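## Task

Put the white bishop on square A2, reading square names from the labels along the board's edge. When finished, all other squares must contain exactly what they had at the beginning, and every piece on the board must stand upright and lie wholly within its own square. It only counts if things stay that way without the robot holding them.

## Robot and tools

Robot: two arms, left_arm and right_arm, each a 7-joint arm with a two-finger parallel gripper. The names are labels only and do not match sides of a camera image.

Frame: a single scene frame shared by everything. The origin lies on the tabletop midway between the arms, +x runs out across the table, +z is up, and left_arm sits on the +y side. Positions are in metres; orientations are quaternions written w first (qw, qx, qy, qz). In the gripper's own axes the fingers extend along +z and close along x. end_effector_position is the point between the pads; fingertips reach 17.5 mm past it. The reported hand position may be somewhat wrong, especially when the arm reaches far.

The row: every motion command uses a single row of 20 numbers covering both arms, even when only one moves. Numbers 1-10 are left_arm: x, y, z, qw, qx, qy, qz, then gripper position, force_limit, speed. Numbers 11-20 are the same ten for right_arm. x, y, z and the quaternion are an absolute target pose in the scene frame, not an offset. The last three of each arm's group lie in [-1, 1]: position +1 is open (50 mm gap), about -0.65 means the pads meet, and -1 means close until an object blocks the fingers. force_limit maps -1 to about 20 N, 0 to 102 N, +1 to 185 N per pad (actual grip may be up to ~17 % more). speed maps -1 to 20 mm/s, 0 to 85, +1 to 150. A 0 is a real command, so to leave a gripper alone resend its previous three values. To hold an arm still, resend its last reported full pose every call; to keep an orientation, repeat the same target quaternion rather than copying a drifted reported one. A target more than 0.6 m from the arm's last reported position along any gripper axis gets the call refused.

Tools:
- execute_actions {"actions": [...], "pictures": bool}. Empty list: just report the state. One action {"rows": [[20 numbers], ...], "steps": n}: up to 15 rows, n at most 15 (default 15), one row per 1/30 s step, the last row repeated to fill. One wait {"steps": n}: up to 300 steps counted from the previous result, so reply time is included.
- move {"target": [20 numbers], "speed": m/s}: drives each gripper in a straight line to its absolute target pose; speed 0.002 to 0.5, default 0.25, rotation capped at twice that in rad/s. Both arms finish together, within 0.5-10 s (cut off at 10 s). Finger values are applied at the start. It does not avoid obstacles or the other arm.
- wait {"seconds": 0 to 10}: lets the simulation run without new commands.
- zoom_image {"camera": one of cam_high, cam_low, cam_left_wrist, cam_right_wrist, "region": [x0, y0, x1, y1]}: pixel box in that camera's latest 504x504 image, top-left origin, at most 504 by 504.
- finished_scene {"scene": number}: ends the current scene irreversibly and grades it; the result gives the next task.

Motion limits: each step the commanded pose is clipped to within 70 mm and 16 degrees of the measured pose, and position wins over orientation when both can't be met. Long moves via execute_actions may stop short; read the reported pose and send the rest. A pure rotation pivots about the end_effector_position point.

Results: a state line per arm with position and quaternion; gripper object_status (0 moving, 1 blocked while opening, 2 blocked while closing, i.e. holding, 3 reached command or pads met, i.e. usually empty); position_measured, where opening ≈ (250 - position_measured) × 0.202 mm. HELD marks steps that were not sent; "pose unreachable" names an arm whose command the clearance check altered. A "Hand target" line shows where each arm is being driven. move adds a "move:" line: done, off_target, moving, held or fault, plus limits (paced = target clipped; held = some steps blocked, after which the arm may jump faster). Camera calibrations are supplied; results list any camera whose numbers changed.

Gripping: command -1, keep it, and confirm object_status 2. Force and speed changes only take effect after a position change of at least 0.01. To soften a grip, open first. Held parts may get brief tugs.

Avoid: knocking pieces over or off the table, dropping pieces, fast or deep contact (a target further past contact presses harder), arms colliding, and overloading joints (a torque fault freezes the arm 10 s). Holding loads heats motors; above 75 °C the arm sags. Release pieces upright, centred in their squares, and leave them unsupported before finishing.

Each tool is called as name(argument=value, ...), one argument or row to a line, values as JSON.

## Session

execute_actions(
  actions=[],
)

Scene clock: 0.00 s of 4000.00 s.
left_arm: end_effector_position=(+0.4904, +0.3665, +0.1202) position_measured=3 object_status=3 end_effector_quat_wxyz=(+0.671, +0.648, +0.213, -0.290) | right_arm: end_effector_position=(+0.5964, +0.2497, +0.2474) position_measured=3 object_status=3 end_effector_quat_wxyz=(-0.658, +0.746, +0.092, +0.049)
Joint positions: left_arm=[-1.061  1.493  0.746  1.25   0.51   1.579 -0.011] | right_arm=[-0.206  1.144 -0.352  1.134 -1.437  1.023  0.876]
Joint velocities: left_arm=[-0.     0.001  0.     0.     0.    -0.     0.   ] | right_arm=[-0.001  0.001 -0.    -0.    -0.001 -0.     0.   ]
Motor temperatures (°C, as the motors report them): left_arm=[28 30 26 31 38 35 36] | right_arm=[29 30 29 29 36 38 40]
Hand target (left_arm): +0.490, +0.366, +0.120; +0.671, +0.648, +0.213, -0.290
Hand target (right_arm): +0.596, +0.250, +0.247; -0.658, +0.746, +0.092, +0.049
camera_calibration (this result's frames):
cam_left_wrist: T_world_to_cam=[[0.718225, -0.133952, -0.682796, -0.222111], [0.691732, 0.0313548, 0.721473, -0.413699], [-0.0752337, -0.990492, 0.115179, 0.555813], [0, 0, 0, 1]] pos_world=[0.48751, 0.533748, 0.0827987]
cam_right_wrist: T_world_to_cam=[[0.967465, 0.0798942, 0.240058, -0.66278], [0.247576, -0.103465, -0.963328, 0.145616], [-0.0521268, 0.991419, -0.119878, -0.0184189], [0, 0, 0, 1]] pos_world=[0.604205, 0.0862792, 0.297174]

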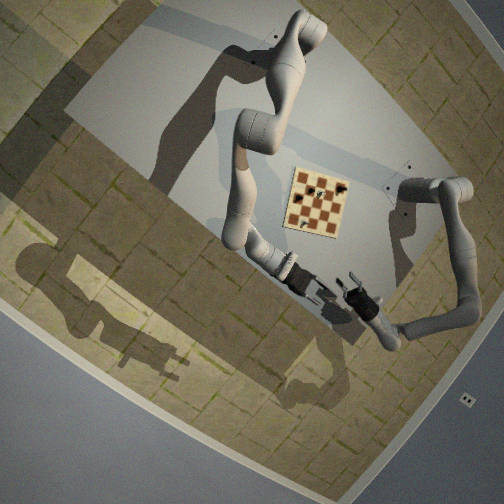

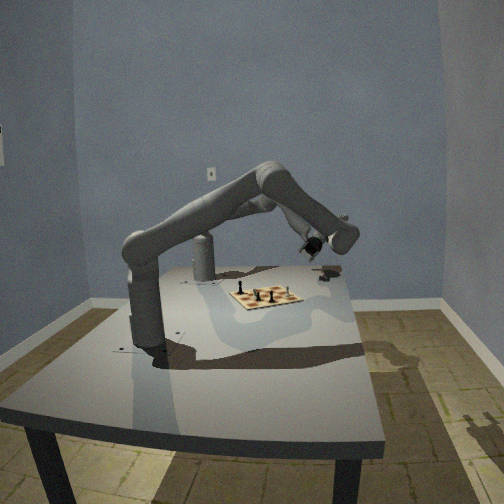

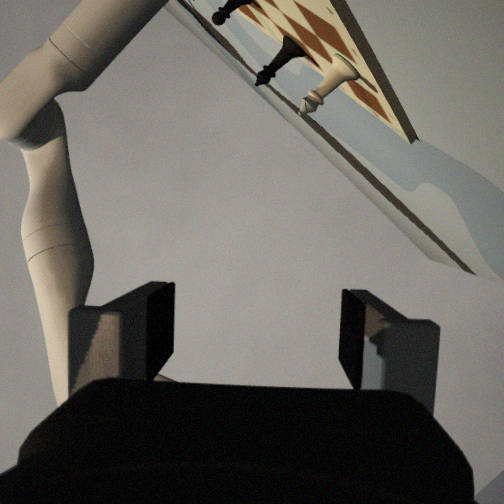

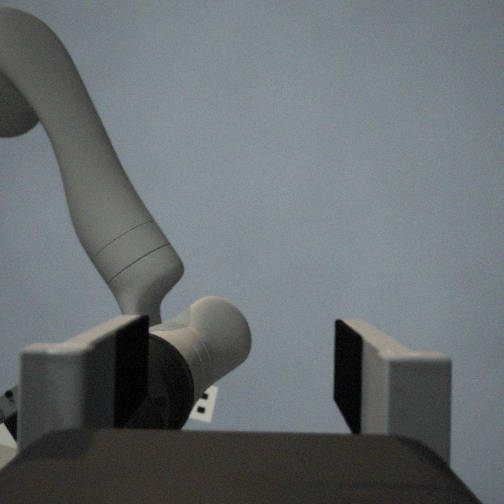

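move(
  target=[0.4904,0.3665,0.1202,0.671,0.648,0.213,-0.29,1,0,0,0.37,0.04,0.24,0,1,0,0,1,-0.6,0],
  speed=0.35,
)

zoom_image(
  camera="cam_low",
  region=[220,260,310,320],
)

Scene clock: 7.80 s of 4000.00 s.
left_arm: end_effector_position=(+0.4904, +0.3665, +0.1202) position_measured=3 object_status=3 end_effector_quat_wxyz=(+0.671, +0.648, +0.213, -0.290) | right_arm: end_effector_position=(+0.3694, +0.0401, +0.2391) position_measured=3 object_status=3 end_effector_quat_wxyz=(-0.000, +1.000, -0.002, +0.001)
Joint positions: left_arm=[-1.061  1.492  0.746  1.25   0.509  1.579 -0.01 ] | right_arm=[-0.974  0.4    0.288  1.525 -0.117  1.233 -0.705]
Joint velocities: left_arm=[-0.001 -0.001  0.001  0.001 -0.    -0.     0.001] | right_arm=[-0.002 -0.001 -0.002 -0.     0.001  0.    -0.   ]
Motor temperatures (°C, as the motors report them): left_arm=[28 31 26 31 38 35 36] | right_arm=[29 30 29 29 36 38 40]
Hand target (left_arm): +0.490, +0.367, +0.120; +0.671, +0.648, +0.213, -0.290
Hand target (right_arm): +0.369, +0.040, +0.239; -0.000, +1.000, -0.002, +0.001
Off the commanded pose (left_arm): 0.000 m, 0 deg.
Off the commanded pose (right_arm): 0.001 m, 0 deg.
After step 90, 2.17 s passed at rest.
move: done
camera_calibration (this result's frames):
cam_left_wrist: T_world_to_cam=[[0.717953, -0.133568, -0.683156, -0.222107], [0.692016, 0.030913, 0.72122, -0.413664], [-0.0752134, -0.990557, 0.114625, 0.555948], [0, 0, 0, 1]] pos_world=[0.487539, 0.53382, 0.0828838]
cam_right_wrist: T_world_to_cam=[[0.999057, 0.0434083, -0.000675137, -0.377153], [0.043397, -0.998985, -0.0120658, 0.0560185], [-0.00119821, 0.0120251, -0.999927, 0.407439], [0, 0, 0, 1]] pos_world=[0.374855, 0.0674337, 0.40783]

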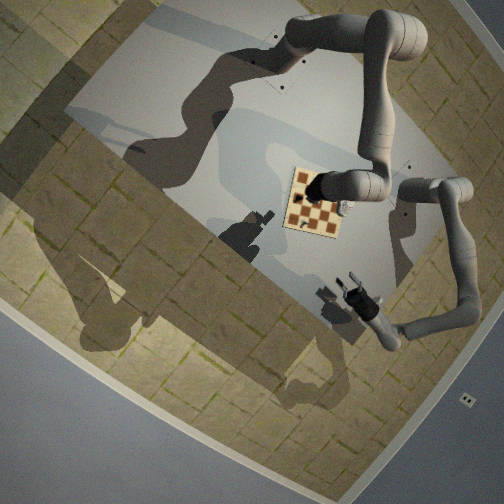

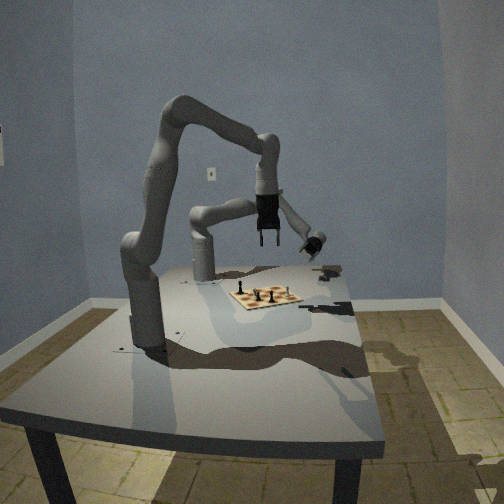

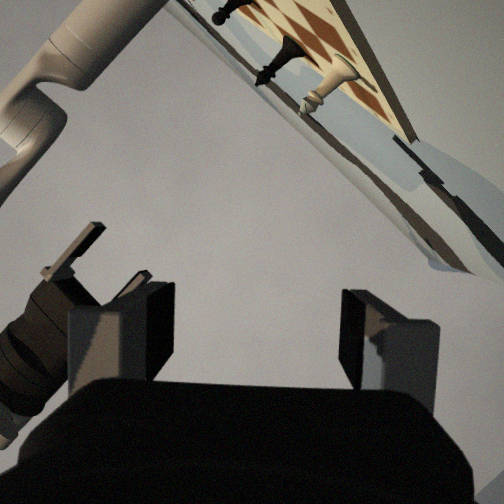

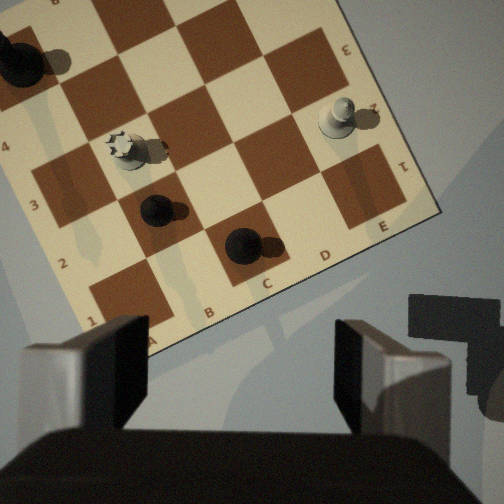

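Region (220, 260, 310, 320) of cam_low's 504x504 image, scaled by 5.600, with more detail than that image has.

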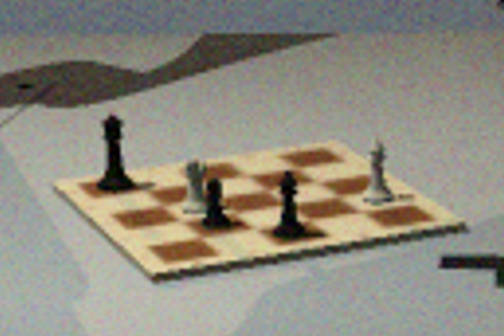

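move(
  target=[0.4904,0.3665,0.1202,0.671,0.648,0.213,-0.29,1,0,0,0.422,0.152,0.105,0,0.864,-0.503,0,0.6,-0.6,0],
  speed=0.3,
)

zoom_image(
  camera="cam_low",
  region=[220,250,310,320],
)

Scene clock: 15.53 s of 4000.00 s.
left_arm: end_effector_position=(+0.4904, +0.3665, +0.1202) position_measured=3 object_status=3 end_effector_quat_wxyz=(+0.671, +0.648, +0.213, -0.290) | right_arm: end_effector_position=(+0.4225, +0.1522, +0.1058) position_measured=63 object_status=3 end_effector_quat_wxyz=(-0.000, +0.864, -0.503, -0.000)
Joint positions: left_arm=[-1.061  1.492  0.746  1.25   0.509  1.579 -0.01 ] | right_arm=[-1.126  0.813  0.46   1.308 -0.37   1.104 -1.711]
Joint velocities: left_arm=[ 0.    -0.    -0.001  0.001  0.     0.    -0.   ] | right_arm=[-0.     0.009 -0.001 -0.002  0.002  0.001 -0.002]
Motor temperatures (°C, as the motors report them): left_arm=[28 31 26 31 38 35 36] | right_arm=[29 30 29 29 36 38 40]
Hand target (left_arm): +0.490, +0.366, +0.120; +0.671, +0.648, +0.213, -0.290
Hand target (right_arm): +0.422, +0.152, +0.105; -0.000, +0.864, -0.503, -0.000
Off the commanded pose (left_arm): 0.000 m, 0 deg.
Off the commanded pose (right_arm): 0.001 m, 0 deg.
After step 90, 2.60 s passed at rest.
move: done
camera_calibration (this result's frames):
cam_left_wrist: T_world_to_cam=[[0.717954, -0.133566, -0.683156, -0.222108], [0.692015, 0.0309138, 0.72122, -0.413664], [-0.0752119, -0.990558, 0.114625, 0.555948], [0, 0, 0, 1]] pos_world=[0.487539, 0.53382, 0.0828834]
cam_right_wrist: T_world_to_cam=[[0.534274, -0.845306, -0.0030275, -0.103203], [-0.845267, -0.534205, -0.0121741, 0.468753], [0.00867353, 0.00906335, -0.999921, 0.269221], [0, 0, 0, 1]] pos_world=[0.449025, 0.160733, 0.274594]

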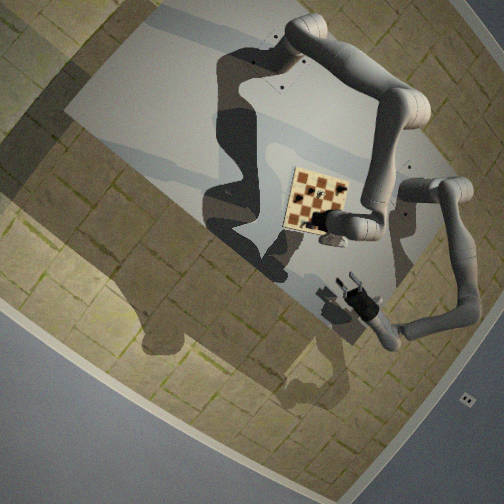

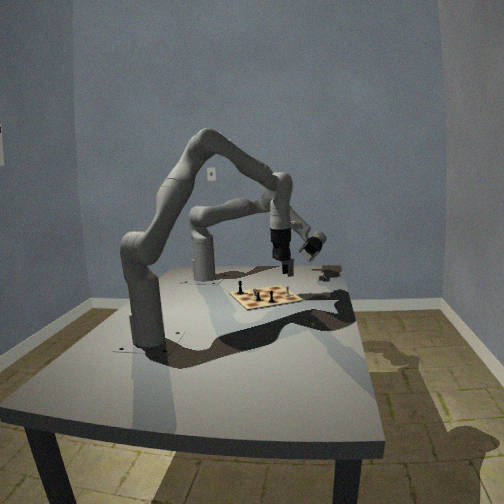

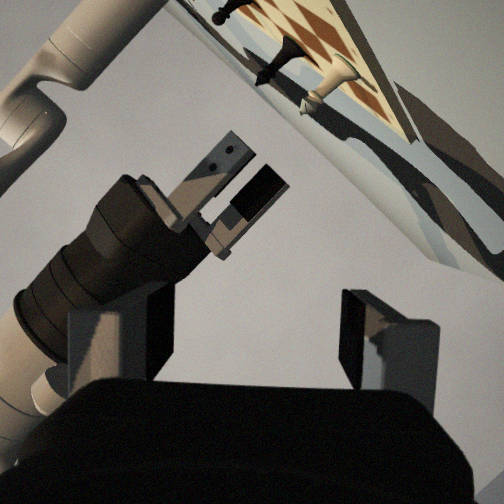

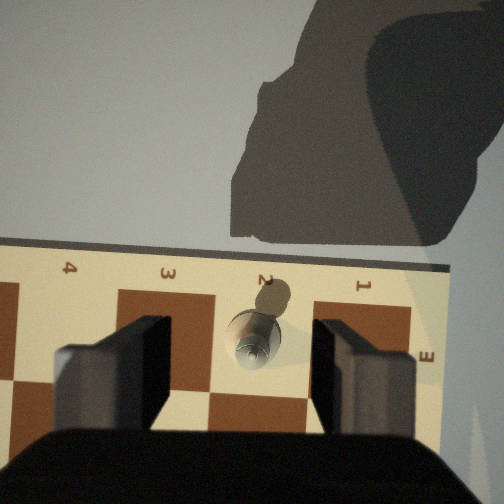

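Region (220, 250, 310, 320) of cam_low's 504x504 image, scaled by 5.600, with more detail than that image has.

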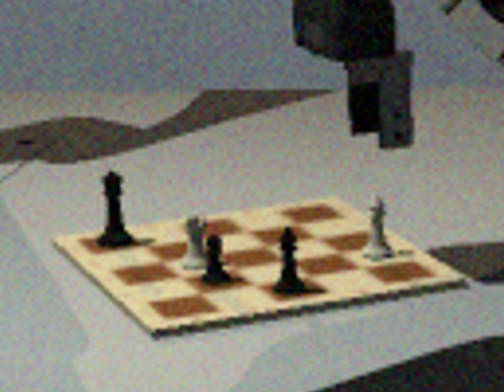

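move(
  target=[0.4904,0.3665,0.1202,0.671,0.648,0.213,-0.29,1,0,0,0.4215,0.148,0.052,0,0.864,-0.503,0,0.4,-0.6,0],
  speed=0.1,
)

zoom_image(
  camera="cam_low",
  region=[250,260,310,310],
)

zoom_image(
  camera="cam_left_wrist",
  region=[200,0,420,180],
)

Scene clock: 24.30 s of 4000.00 s.
left_arm: end_effector_position=(+0.4904, +0.3665, +0.1202) position_measured=3 object_status=3 end_effector_quat_wxyz=(+0.671, +0.648, +0.213, -0.290) | right_arm: end_effector_position=(+0.4215, +0.1482, +0.0521) position_measured=92 object_status=3 end_effector_quat_wxyz=(-0.000, +0.864, -0.503, +0.000)
Joint positions: left_arm=[-1.061  1.492  0.746  1.25   0.509  1.579 -0.01 ] | right_arm=[-1.115  0.875  0.433  1.375 -0.399  0.978 -1.682]
Joint velocities: left_arm=[ 0.    -0.001 -0.001 -0.     0.    -0.    -0.001] | right_arm=[ 0.001  0.002  0.001 -0.     0.    -0.    -0.   ]
Motor temperatures (°C, as the motors report them): left_arm=[28 31 26 31 38 35 36] | right_arm=[29 31 29 29 36 38 40]
Hand target (left_arm): +0.490, +0.366, +0.120; +0.671, +0.648, +0.213, -0.290
Hand target (right_arm): +0.422, +0.148, +0.052; -0.000, +0.864, -0.503, +0.000
Off the commanded pose (left_arm): 0.000 m, 0 deg.
Off the commanded pose (right_arm): 0.000 m, 0 deg.
After step 90, 4.90 s passed at rest.
move: done
camera_calibration (this result's frames):
cam_left_wrist: T_world_to_cam=[[0.717954, -0.133566, -0.683156, -0.222108], [0.692015, 0.0309139, 0.721221, -0.413664], [-0.0752117, -0.990558, 0.114625, 0.555947], [0, 0, 0, 1]] pos_world=[0.487539, 0.53382, 0.0828835]
cam_right_wrist: T_world_to_cam=[[0.534582, -0.845114, -0.00218968, -0.106473], [-0.845071, -0.534525, -0.0117006, 0.465119], [0.00871789, 0.00810536, -0.999929, 0.215655], [0, 0, 0, 1]] pos_world=[0.448098, 0.156888, 0.220849]

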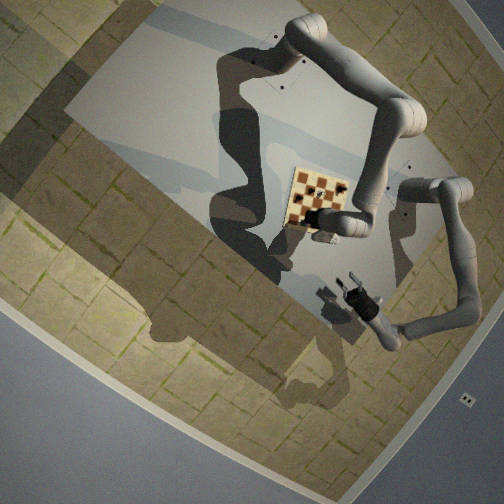

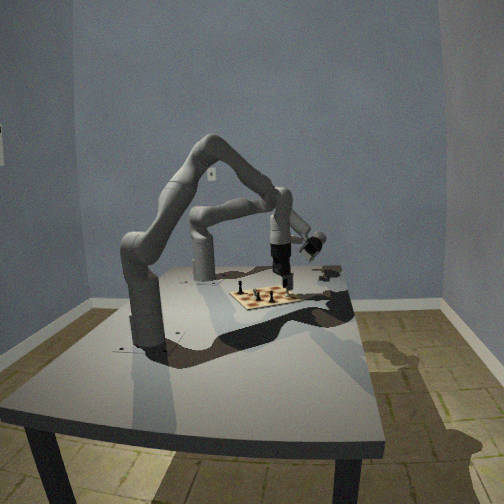

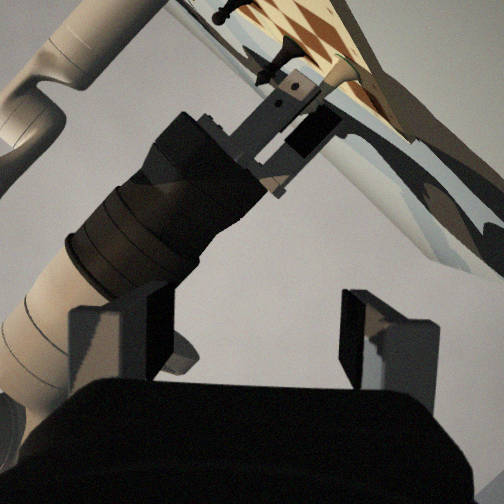

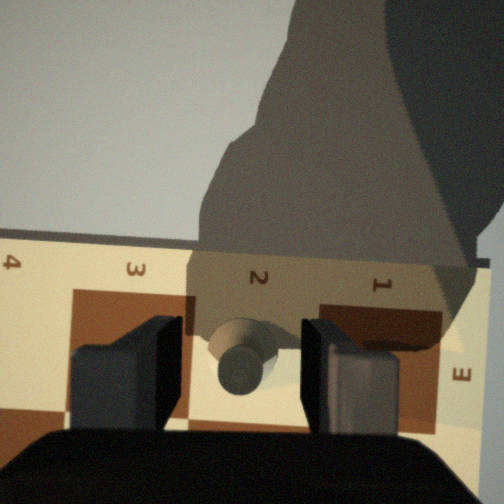

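Region (250, 260, 310, 310) of cam_low's 504x504 image, scaled by 8.400, with more detail than that image has.

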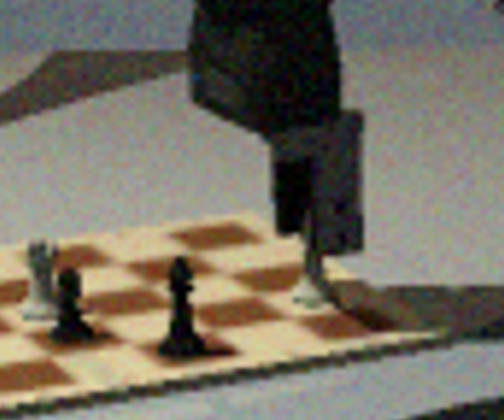

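Region (200, 0, 420, 180) of cam_left_wrist's 504x504 image, scaled by 2.291; it fills the top 412 rows of this view, and the rest is white.

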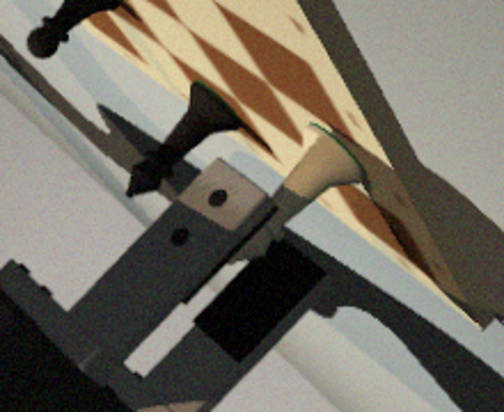

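move(
  target=[0.4904,0.3665,0.1202,0.671,0.648,0.213,-0.29,1,0,0,0.4205,0.1478,0.048,0,0.864,-0.503,0,0.1,-0.6,0],
)

move(
  target=[0.4904,0.3665,0.1202,0.671,0.648,0.213,-0.29,1,0,0,0.4205,0.1478,0.048,0,0.864,-0.503,0,-1,-0.6,-0.6],
)

move(
  target=[0.4904,0.3665,0.1202,0.671,0.648,0.213,-0.29,1,0,0,0.4205,0.1478,0.115,0,0.864,-0.503,0,-1,-0.6,-0.6],
  speed=0.12,
)

move(
  target=[0.4904,0.3665,0.1202,0.671,0.648,0.213,-0.29,1,0,0,0.286,0.067,0.115,0,0.864,-0.503,0,-1,-0.6,-0.6],
  speed=0.2,
)

Scene clock: 34.93 s of 4000.00 s.
left_arm: end_effector_position=(+0.4904, +0.3665, +0.1202) position_measured=3 object_status=3 end_effector_quat_wxyz=(+0.671, +0.648, +0.213, -0.290) | right_arm: end_effector_position=(+0.4205, +0.1478, +0.0480) position_measured=138 object_status=3 end_effector_quat_wxyz=(-0.000, +0.864, -0.503, +0.000)
Joint positions: left_arm=[-1.061  1.492  0.746  1.25   0.509  1.579 -0.01 ] | right_arm=[-1.116  0.879  0.431  1.381 -0.401  0.968 -1.68 ]
Joint velocities: left_arm=[ 0.     0.    -0.001 -0.     0.     0.    -0.001] | right_arm=[ 0.    -0.001  0.001  0.    -0.002 -0.     0.001]
Motor temperatures (°C, as the motors report them): left_arm=[28 31 26 31 38 35 36] | right_arm=[29 31 29 29 36 38 40]
Hand target (left_arm): +0.490, +0.366, +0.120; +0.671, +0.648, +0.213, -0.290
Hand target (right_arm): +0.421, +0.148, +0.048; +0.000, +0.864, -0.503, +0.000
Off the commanded pose (left_arm): 0.000 m, 0 deg.
Off the commanded pose (right_arm): 0.000 m, 0 deg.
After step 90, 6.93 s passed at rest.
move: done
camera_calibration (this result's frames):
cam_left_wrist: T_world_to_cam=[[0.717954, -0.133567, -0.683156, -0.222108], [0.692015, 0.0309137, 0.72122, -0.413664], [-0.0752121, -0.990558, 0.114625, 0.555947], [0, 0, 0, 1]] pos_world=[0.487539, 0.53382, 0.0828834]
cam_right_wrist: T_world_to_cam=[[0.534567, -0.845123, -0.00217705, -0.106237], [-0.845083, -0.534511, -0.0115339, 0.463998], [0.00858395, 0.00800545, -0.999931, 0.211643], [0, 0, 0, 1]] pos_world=[0.447091, 0.156534, 0.216749]

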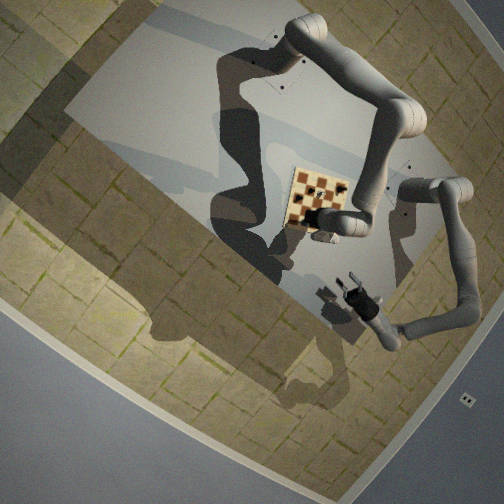

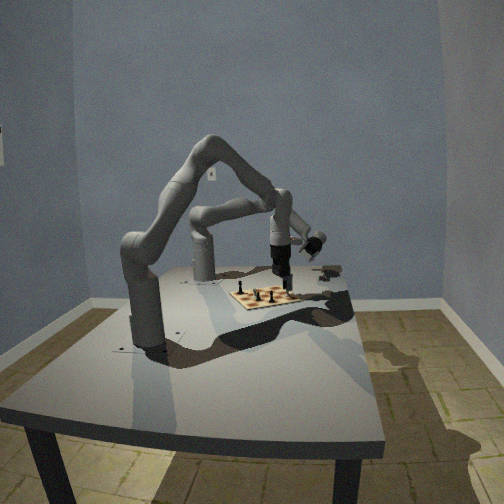

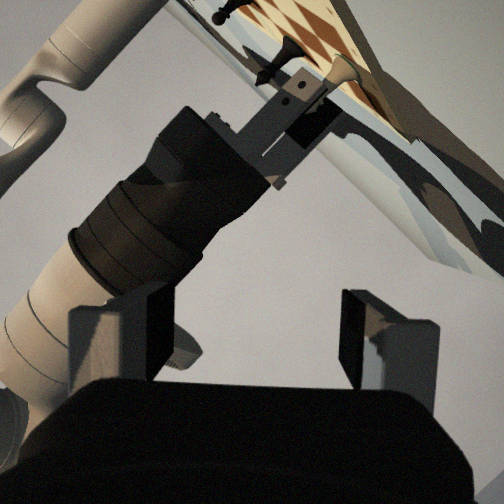

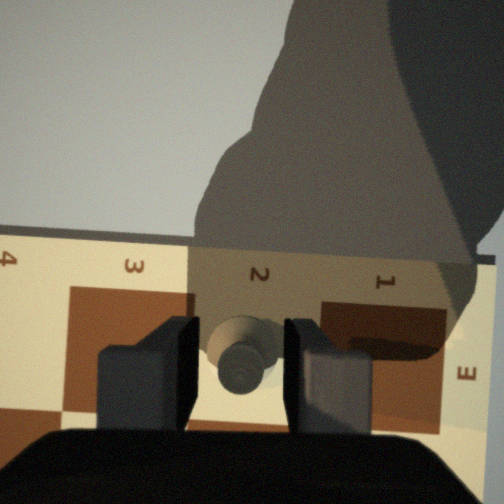

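Scene clock: 35.63 s of 4000.00 s.
left_arm: end_effector_position=(+0.4904, +0.3665, +0.1202) position_measured=3 object_status=3 end_effector_quat_wxyz=(+0.671, +0.648, +0.213, -0.290) | right_arm: end_effector_position=(+0.4205, +0.1478, +0.0480) position_measured=200 object_status=2 end_effector_quat_wxyz=(-0.000, +0.864, -0.503, -0.000)
Joint positions: left_arm=[-1.061  1.492  0.746  1.25   0.509  1.579 -0.01 ] | right_arm=[-1.116  0.879  0.431  1.381 -0.401  0.968 -1.68 ]
Joint velocities: left_arm=[ 0.001 -0.    -0.001 -0.    -0.     0.     0.   ] | right_arm=[ 0.     0.001  0.    -0.    -0.001 -0.     0.001]
Motor temperatures (°C, as the motors report them): left_arm=[28 31 26 31 38 35 36] | right_arm=[29 31 29 29 36 38 40]
Hand target (left_arm): +0.490, +0.366, +0.120; +0.671, +0.648, +0.213, -0.290
Hand target (right_arm): +0.420, +0.148, +0.048; +0.000, +0.864, -0.503, +0.000
Off the commanded pose (left_arm): 0.000 m, 0 deg.
Off the commanded pose (right_arm): 0.000 m, 0 deg.
move: done
camera_calibration (this result's frames):
cam_left_wrist: T_world_to_cam=[[0.717954, -0.133567, -0.683156, -0.222108], [0.692015, 0.0309139, 0.721221, -0.413664], [-0.075212, -0.990558, 0.114625, 0.555947], [0, 0, 0, 1]] pos_world=[0.487539, 0.53382, 0.0828835]
cam_right_wrist: T_world_to_cam=[[0.534575, -0.845118, -0.0021885, -0.106242], [-0.845077, -0.53452, -0.0115457, 0.463993], [0.00858771, 0.00802151, -0.999931, 0.211643], [0, 0, 0, 1]] pos_world=[0.447086, 0.156528, 0.216753]

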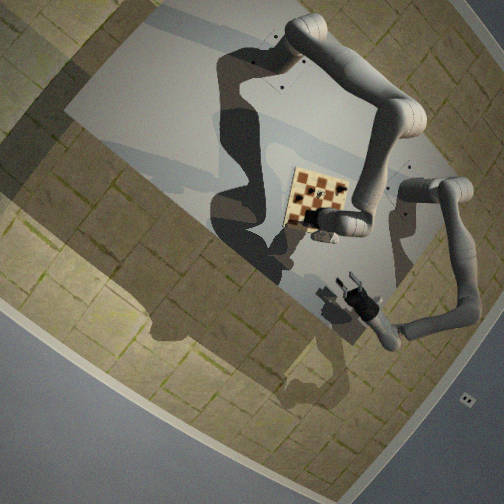

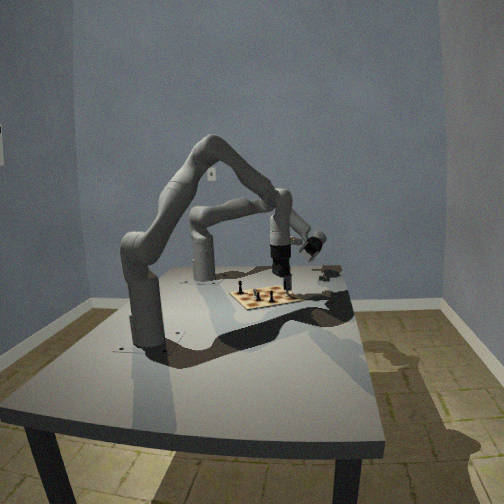

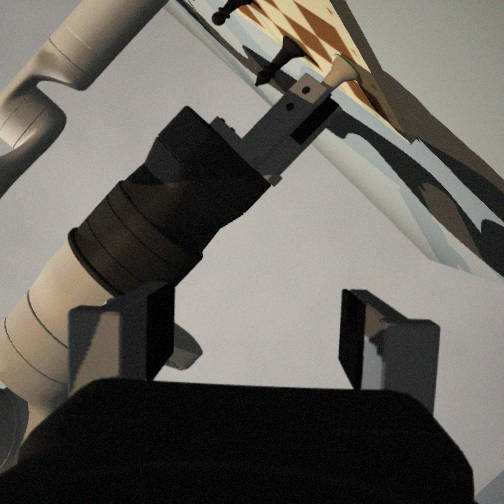

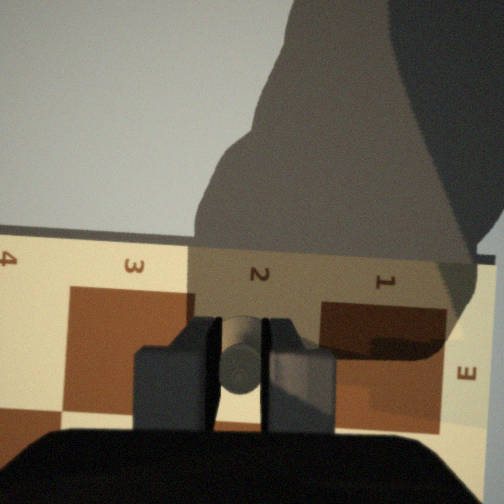

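Scene clock: 36.53 s of 4000.00 s.
left_arm: end_effector_position=(+0.4904, +0.3665, +0.1202) position_measured=3 object_status=3 end_effector_quat_wxyz=(+0.671, +0.648, +0.213, -0.290) | right_arm: end_effector_position=(+0.4204, +0.1476, +0.1149) position_measured=200 object_status=2 end_effector_quat_wxyz=(+0.000, +0.864, -0.503, -0.000)
Joint positions: left_arm=[-1.061  1.492  0.746  1.25   0.509  1.579 -0.01 ] | right_arm=[-1.129  0.793  0.465  1.317 -0.364  1.115 -1.71 ]
Joint velocities: left_arm=[-0.001 -0.002  0.    -0.    -0.    -0.    -0.   ] | right_arm=[-0.001 -0.003 -0.001 -0.    -0.     0.    -0.001]
Motor temperatures (°C, as the motors report them): left_arm=[28 31 26 31 38 35 36] | right_arm=[29 31 29 29 36 38 40]
Hand target (left_arm): +0.490, +0.366, +0.120; +0.671, +0.648, +0.213, -0.290
Hand target (right_arm): +0.420, +0.148, +0.115; +0.000, +0.864, -0.503, -0.000
Off the commanded pose (left_arm): 0.000 m, 0 deg.
Off the commanded pose (right_arm): 0.000 m, 0 deg.
move: done
camera_calibration (this result's frames):
cam_left_wrist: T_world_to_cam=[[0.717954, -0.133566, -0.683156, -0.222108], [0.692015, 0.0309138, 0.72122, -0.413664], [-0.075212, -0.990558, 0.114625, 0.555947], [0, 0, 0, 1]] pos_world=[0.487539, 0.53382, 0.0828834]
cam_right_wrist: T_world_to_cam=[[0.534587, -0.84511, -0.00218524, -0.106235], [-0.845071, -0.534533, -0.0113491, 0.464577], [0.00842312, 0.00791374, -0.999933, 0.278602], [0, 0, 0, 1]] pos_world=[0.447046, 0.156346, 0.283624]

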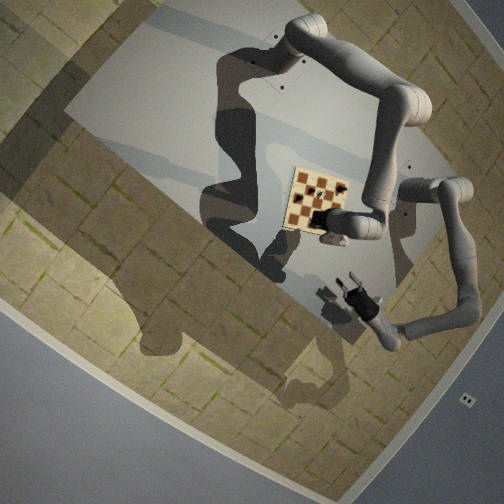

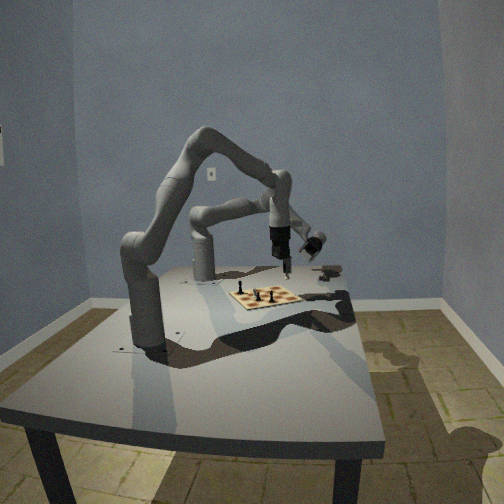

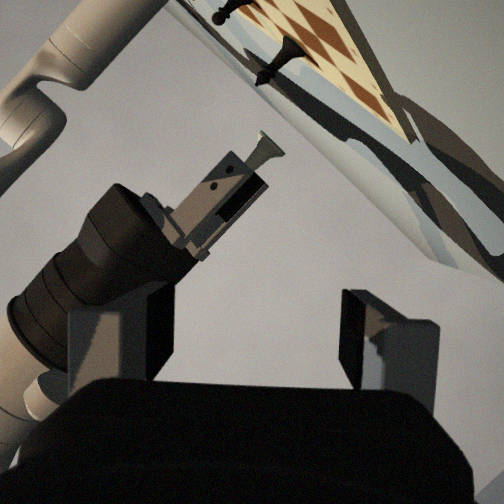

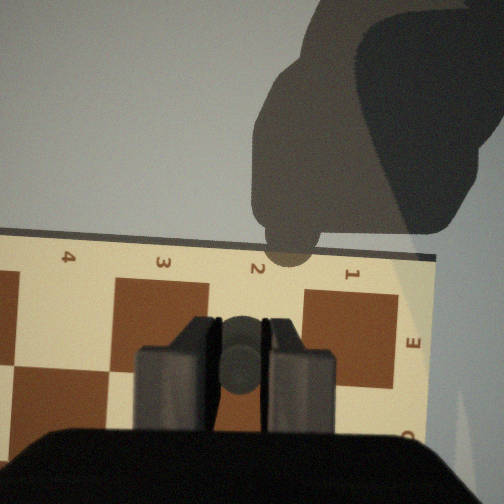

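Scene clock: 37.73 s of 4000.00 s.
left_arm: end_effector_position=(+0.4904, +0.3665, +0.1202) position_measured=3 object_status=3 end_effector_quat_wxyz=(+0.671, +0.648, +0.213, -0.290) | right_arm: end_effector_position=(+0.2862, +0.0667, +0.1141) position_measured=200 object_status=2 end_effector_quat_wxyz=(+0.001, +0.864, -0.504, -0.000)
Joint positions: left_arm=[-1.061  1.492  0.746  1.25   0.509  1.579 -0.01 ] | right_arm=[-1.366  0.512  0.49   1.865 -0.314  0.843 -1.806]
Joint velocities: left_arm=[ 0.002  0.002  0.     0.001  0.    -0.     0.001] | right_arm=[-0.009 -0.011 -0.004  0.002  0.002 -0.001 -0.004]
Motor temperatures (°C, as the motors report them): left_arm=[28 31 26 31 38 35 36] | right_arm=[29 31 29 29 36 38 40]
Hand target (left_arm): +0.490, +0.366, +0.120; +0.671, +0.648, +0.213, -0.290
Hand target (right_arm): +0.286, +0.067, +0.115; +0.000, +0.864, -0.503, -0.000
Off the commanded pose (left_arm): 0.000 m, 0 deg.
Off the commanded pose (right_arm): 0.001 m, 0 deg.
move: done
camera_calibration (this result's frames):
cam_left_wrist: T_world_to_cam=[[0.717954, -0.133566, -0.683156, -0.222108], [0.692015, 0.0309138, 0.72122, -0.413664], [-0.0752119, -0.990558, 0.114625, 0.555948], [0, 0, 0, 1]] pos_world=[0.487539, 0.53382, 0.0828834]
cam_right_wrist: T_world_to_cam=[[0.533541, -0.845772, -0.00164847, -0.102517], [-0.845737, -0.533499, -0.0103495, 0.307881], [0.0078739, 0.00691608, -0.999945, 0.279843], [0, 0, 0, 1]] pos_world=[0.31288, 0.0756127, 0.282845]

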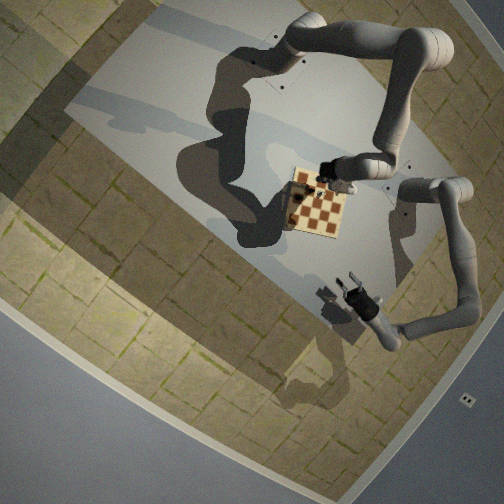

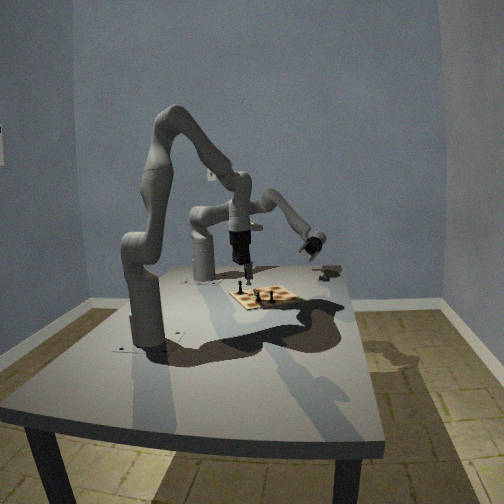

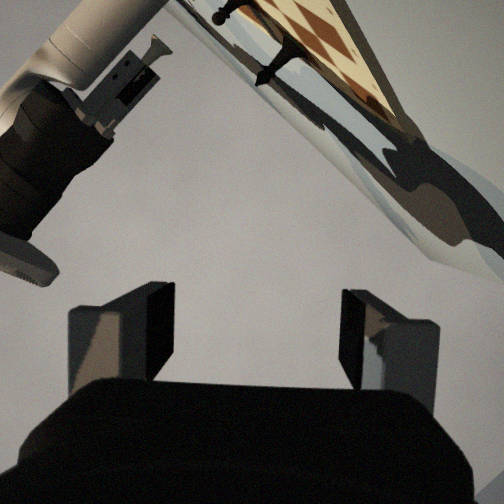

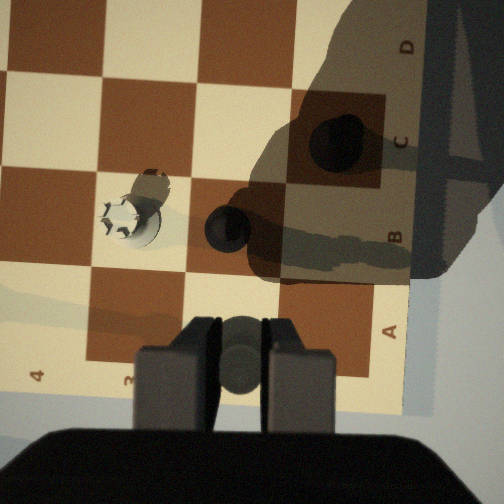

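move(
  target=[0.4904,0.3665,0.1202,0.671,0.648,0.213,-0.29,1,0,0,0.2845,0.072,0.055,0,0.864,-0.503,0,-1,-0.6,-0.6],
  speed=0.1,
)

zoom_image(
  camera="cam_low",
  region=[220,265,280,315],
)

Scene clock: 44.10 s of 4000.00 s.
left_arm: end_effector_position=(+0.4904, +0.3665, +0.1202) position_measured=3 object_status=3 end_effector_quat_wxyz=(+0.671, +0.648, +0.213, -0.290) | right_arm: end_effector_position=(+0.2845, +0.0724, +0.0553) position_measured=200 object_status=2 end_effector_quat_wxyz=(-0.000, +0.864, -0.503, +0.000)
Joint positions: left_arm=[-1.061  1.492  0.746  1.25   0.509  1.579 -0.01 ] | right_arm=[-1.325  0.623  0.425  1.914 -0.39   0.685 -1.751]
Joint velocities: left_arm=[-0.001  0.002  0.002  0.001  0.    -0.     0.   ] | right_arm=[ 0.004  0.005  0.002  0.001 -0.001 -0.     0.001]
Motor temperatures (°C, as the motors report them): left_arm=[28 31 26 31 38 35 36] | right_arm=[29 31 29 29 36 38 40]
Hand target (left_arm): +0.490, +0.366, +0.120; +0.671, +0.648, +0.213, -0.290
Hand target (right_arm): +0.285, +0.072, +0.055; -0.000, +0.864, -0.503, +0.000
Off the commanded pose (left_arm): 0.000 m, 0 deg.
Off the commanded pose (right_arm): 0.000 m, 0 deg.
After step 90, 2.43 s passed at rest.
move: done
camera_calibration (this result's frames):
cam_left_wrist: T_world_to_cam=[[0.717954, -0.133567, -0.683156, -0.222108], [0.692015, 0.0309139, 0.721221, -0.413664], [-0.075212, -0.990558, 0.114625, 0.555947], [0, 0, 0, 1]] pos_world=[0.487539, 0.53382, 0.0828835]
cam_right_wrist: T_world_to_cam=[[0.534816, -0.844965, -0.0024206, -0.0973462], [-0.844922, -0.534755, -0.0120452, 0.308785], [0.0088833, 0.00848716, -0.999925, 0.220581], [0, 0, 0, 1]] pos_world=[0.311002, 0.0809981, 0.224048]

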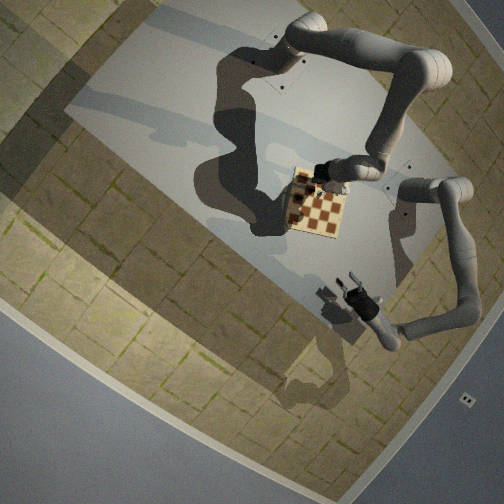

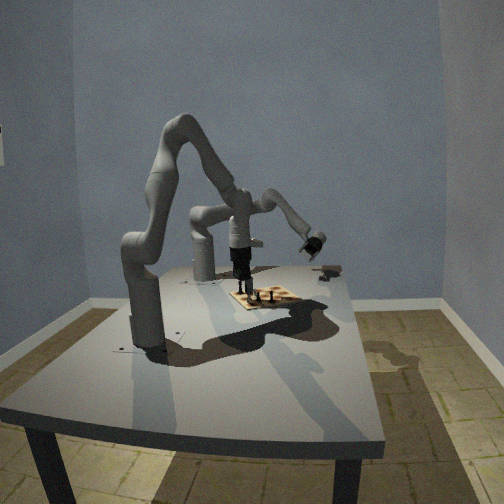

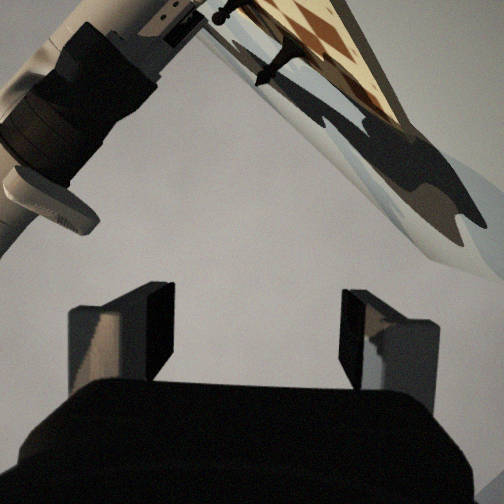

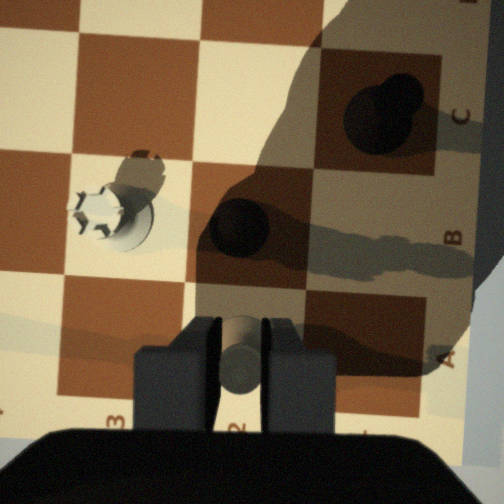

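Region (220, 265, 280, 315) of cam_low's 504x504 image, scaled by 8.400, with more detail than that image has.

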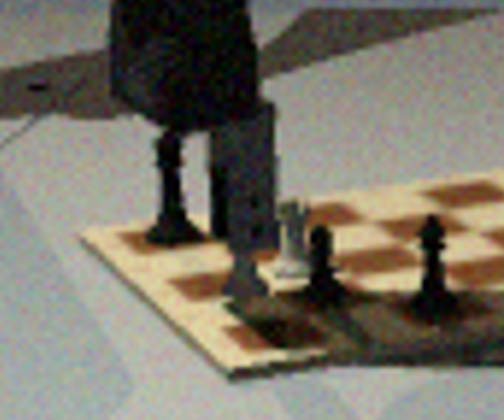

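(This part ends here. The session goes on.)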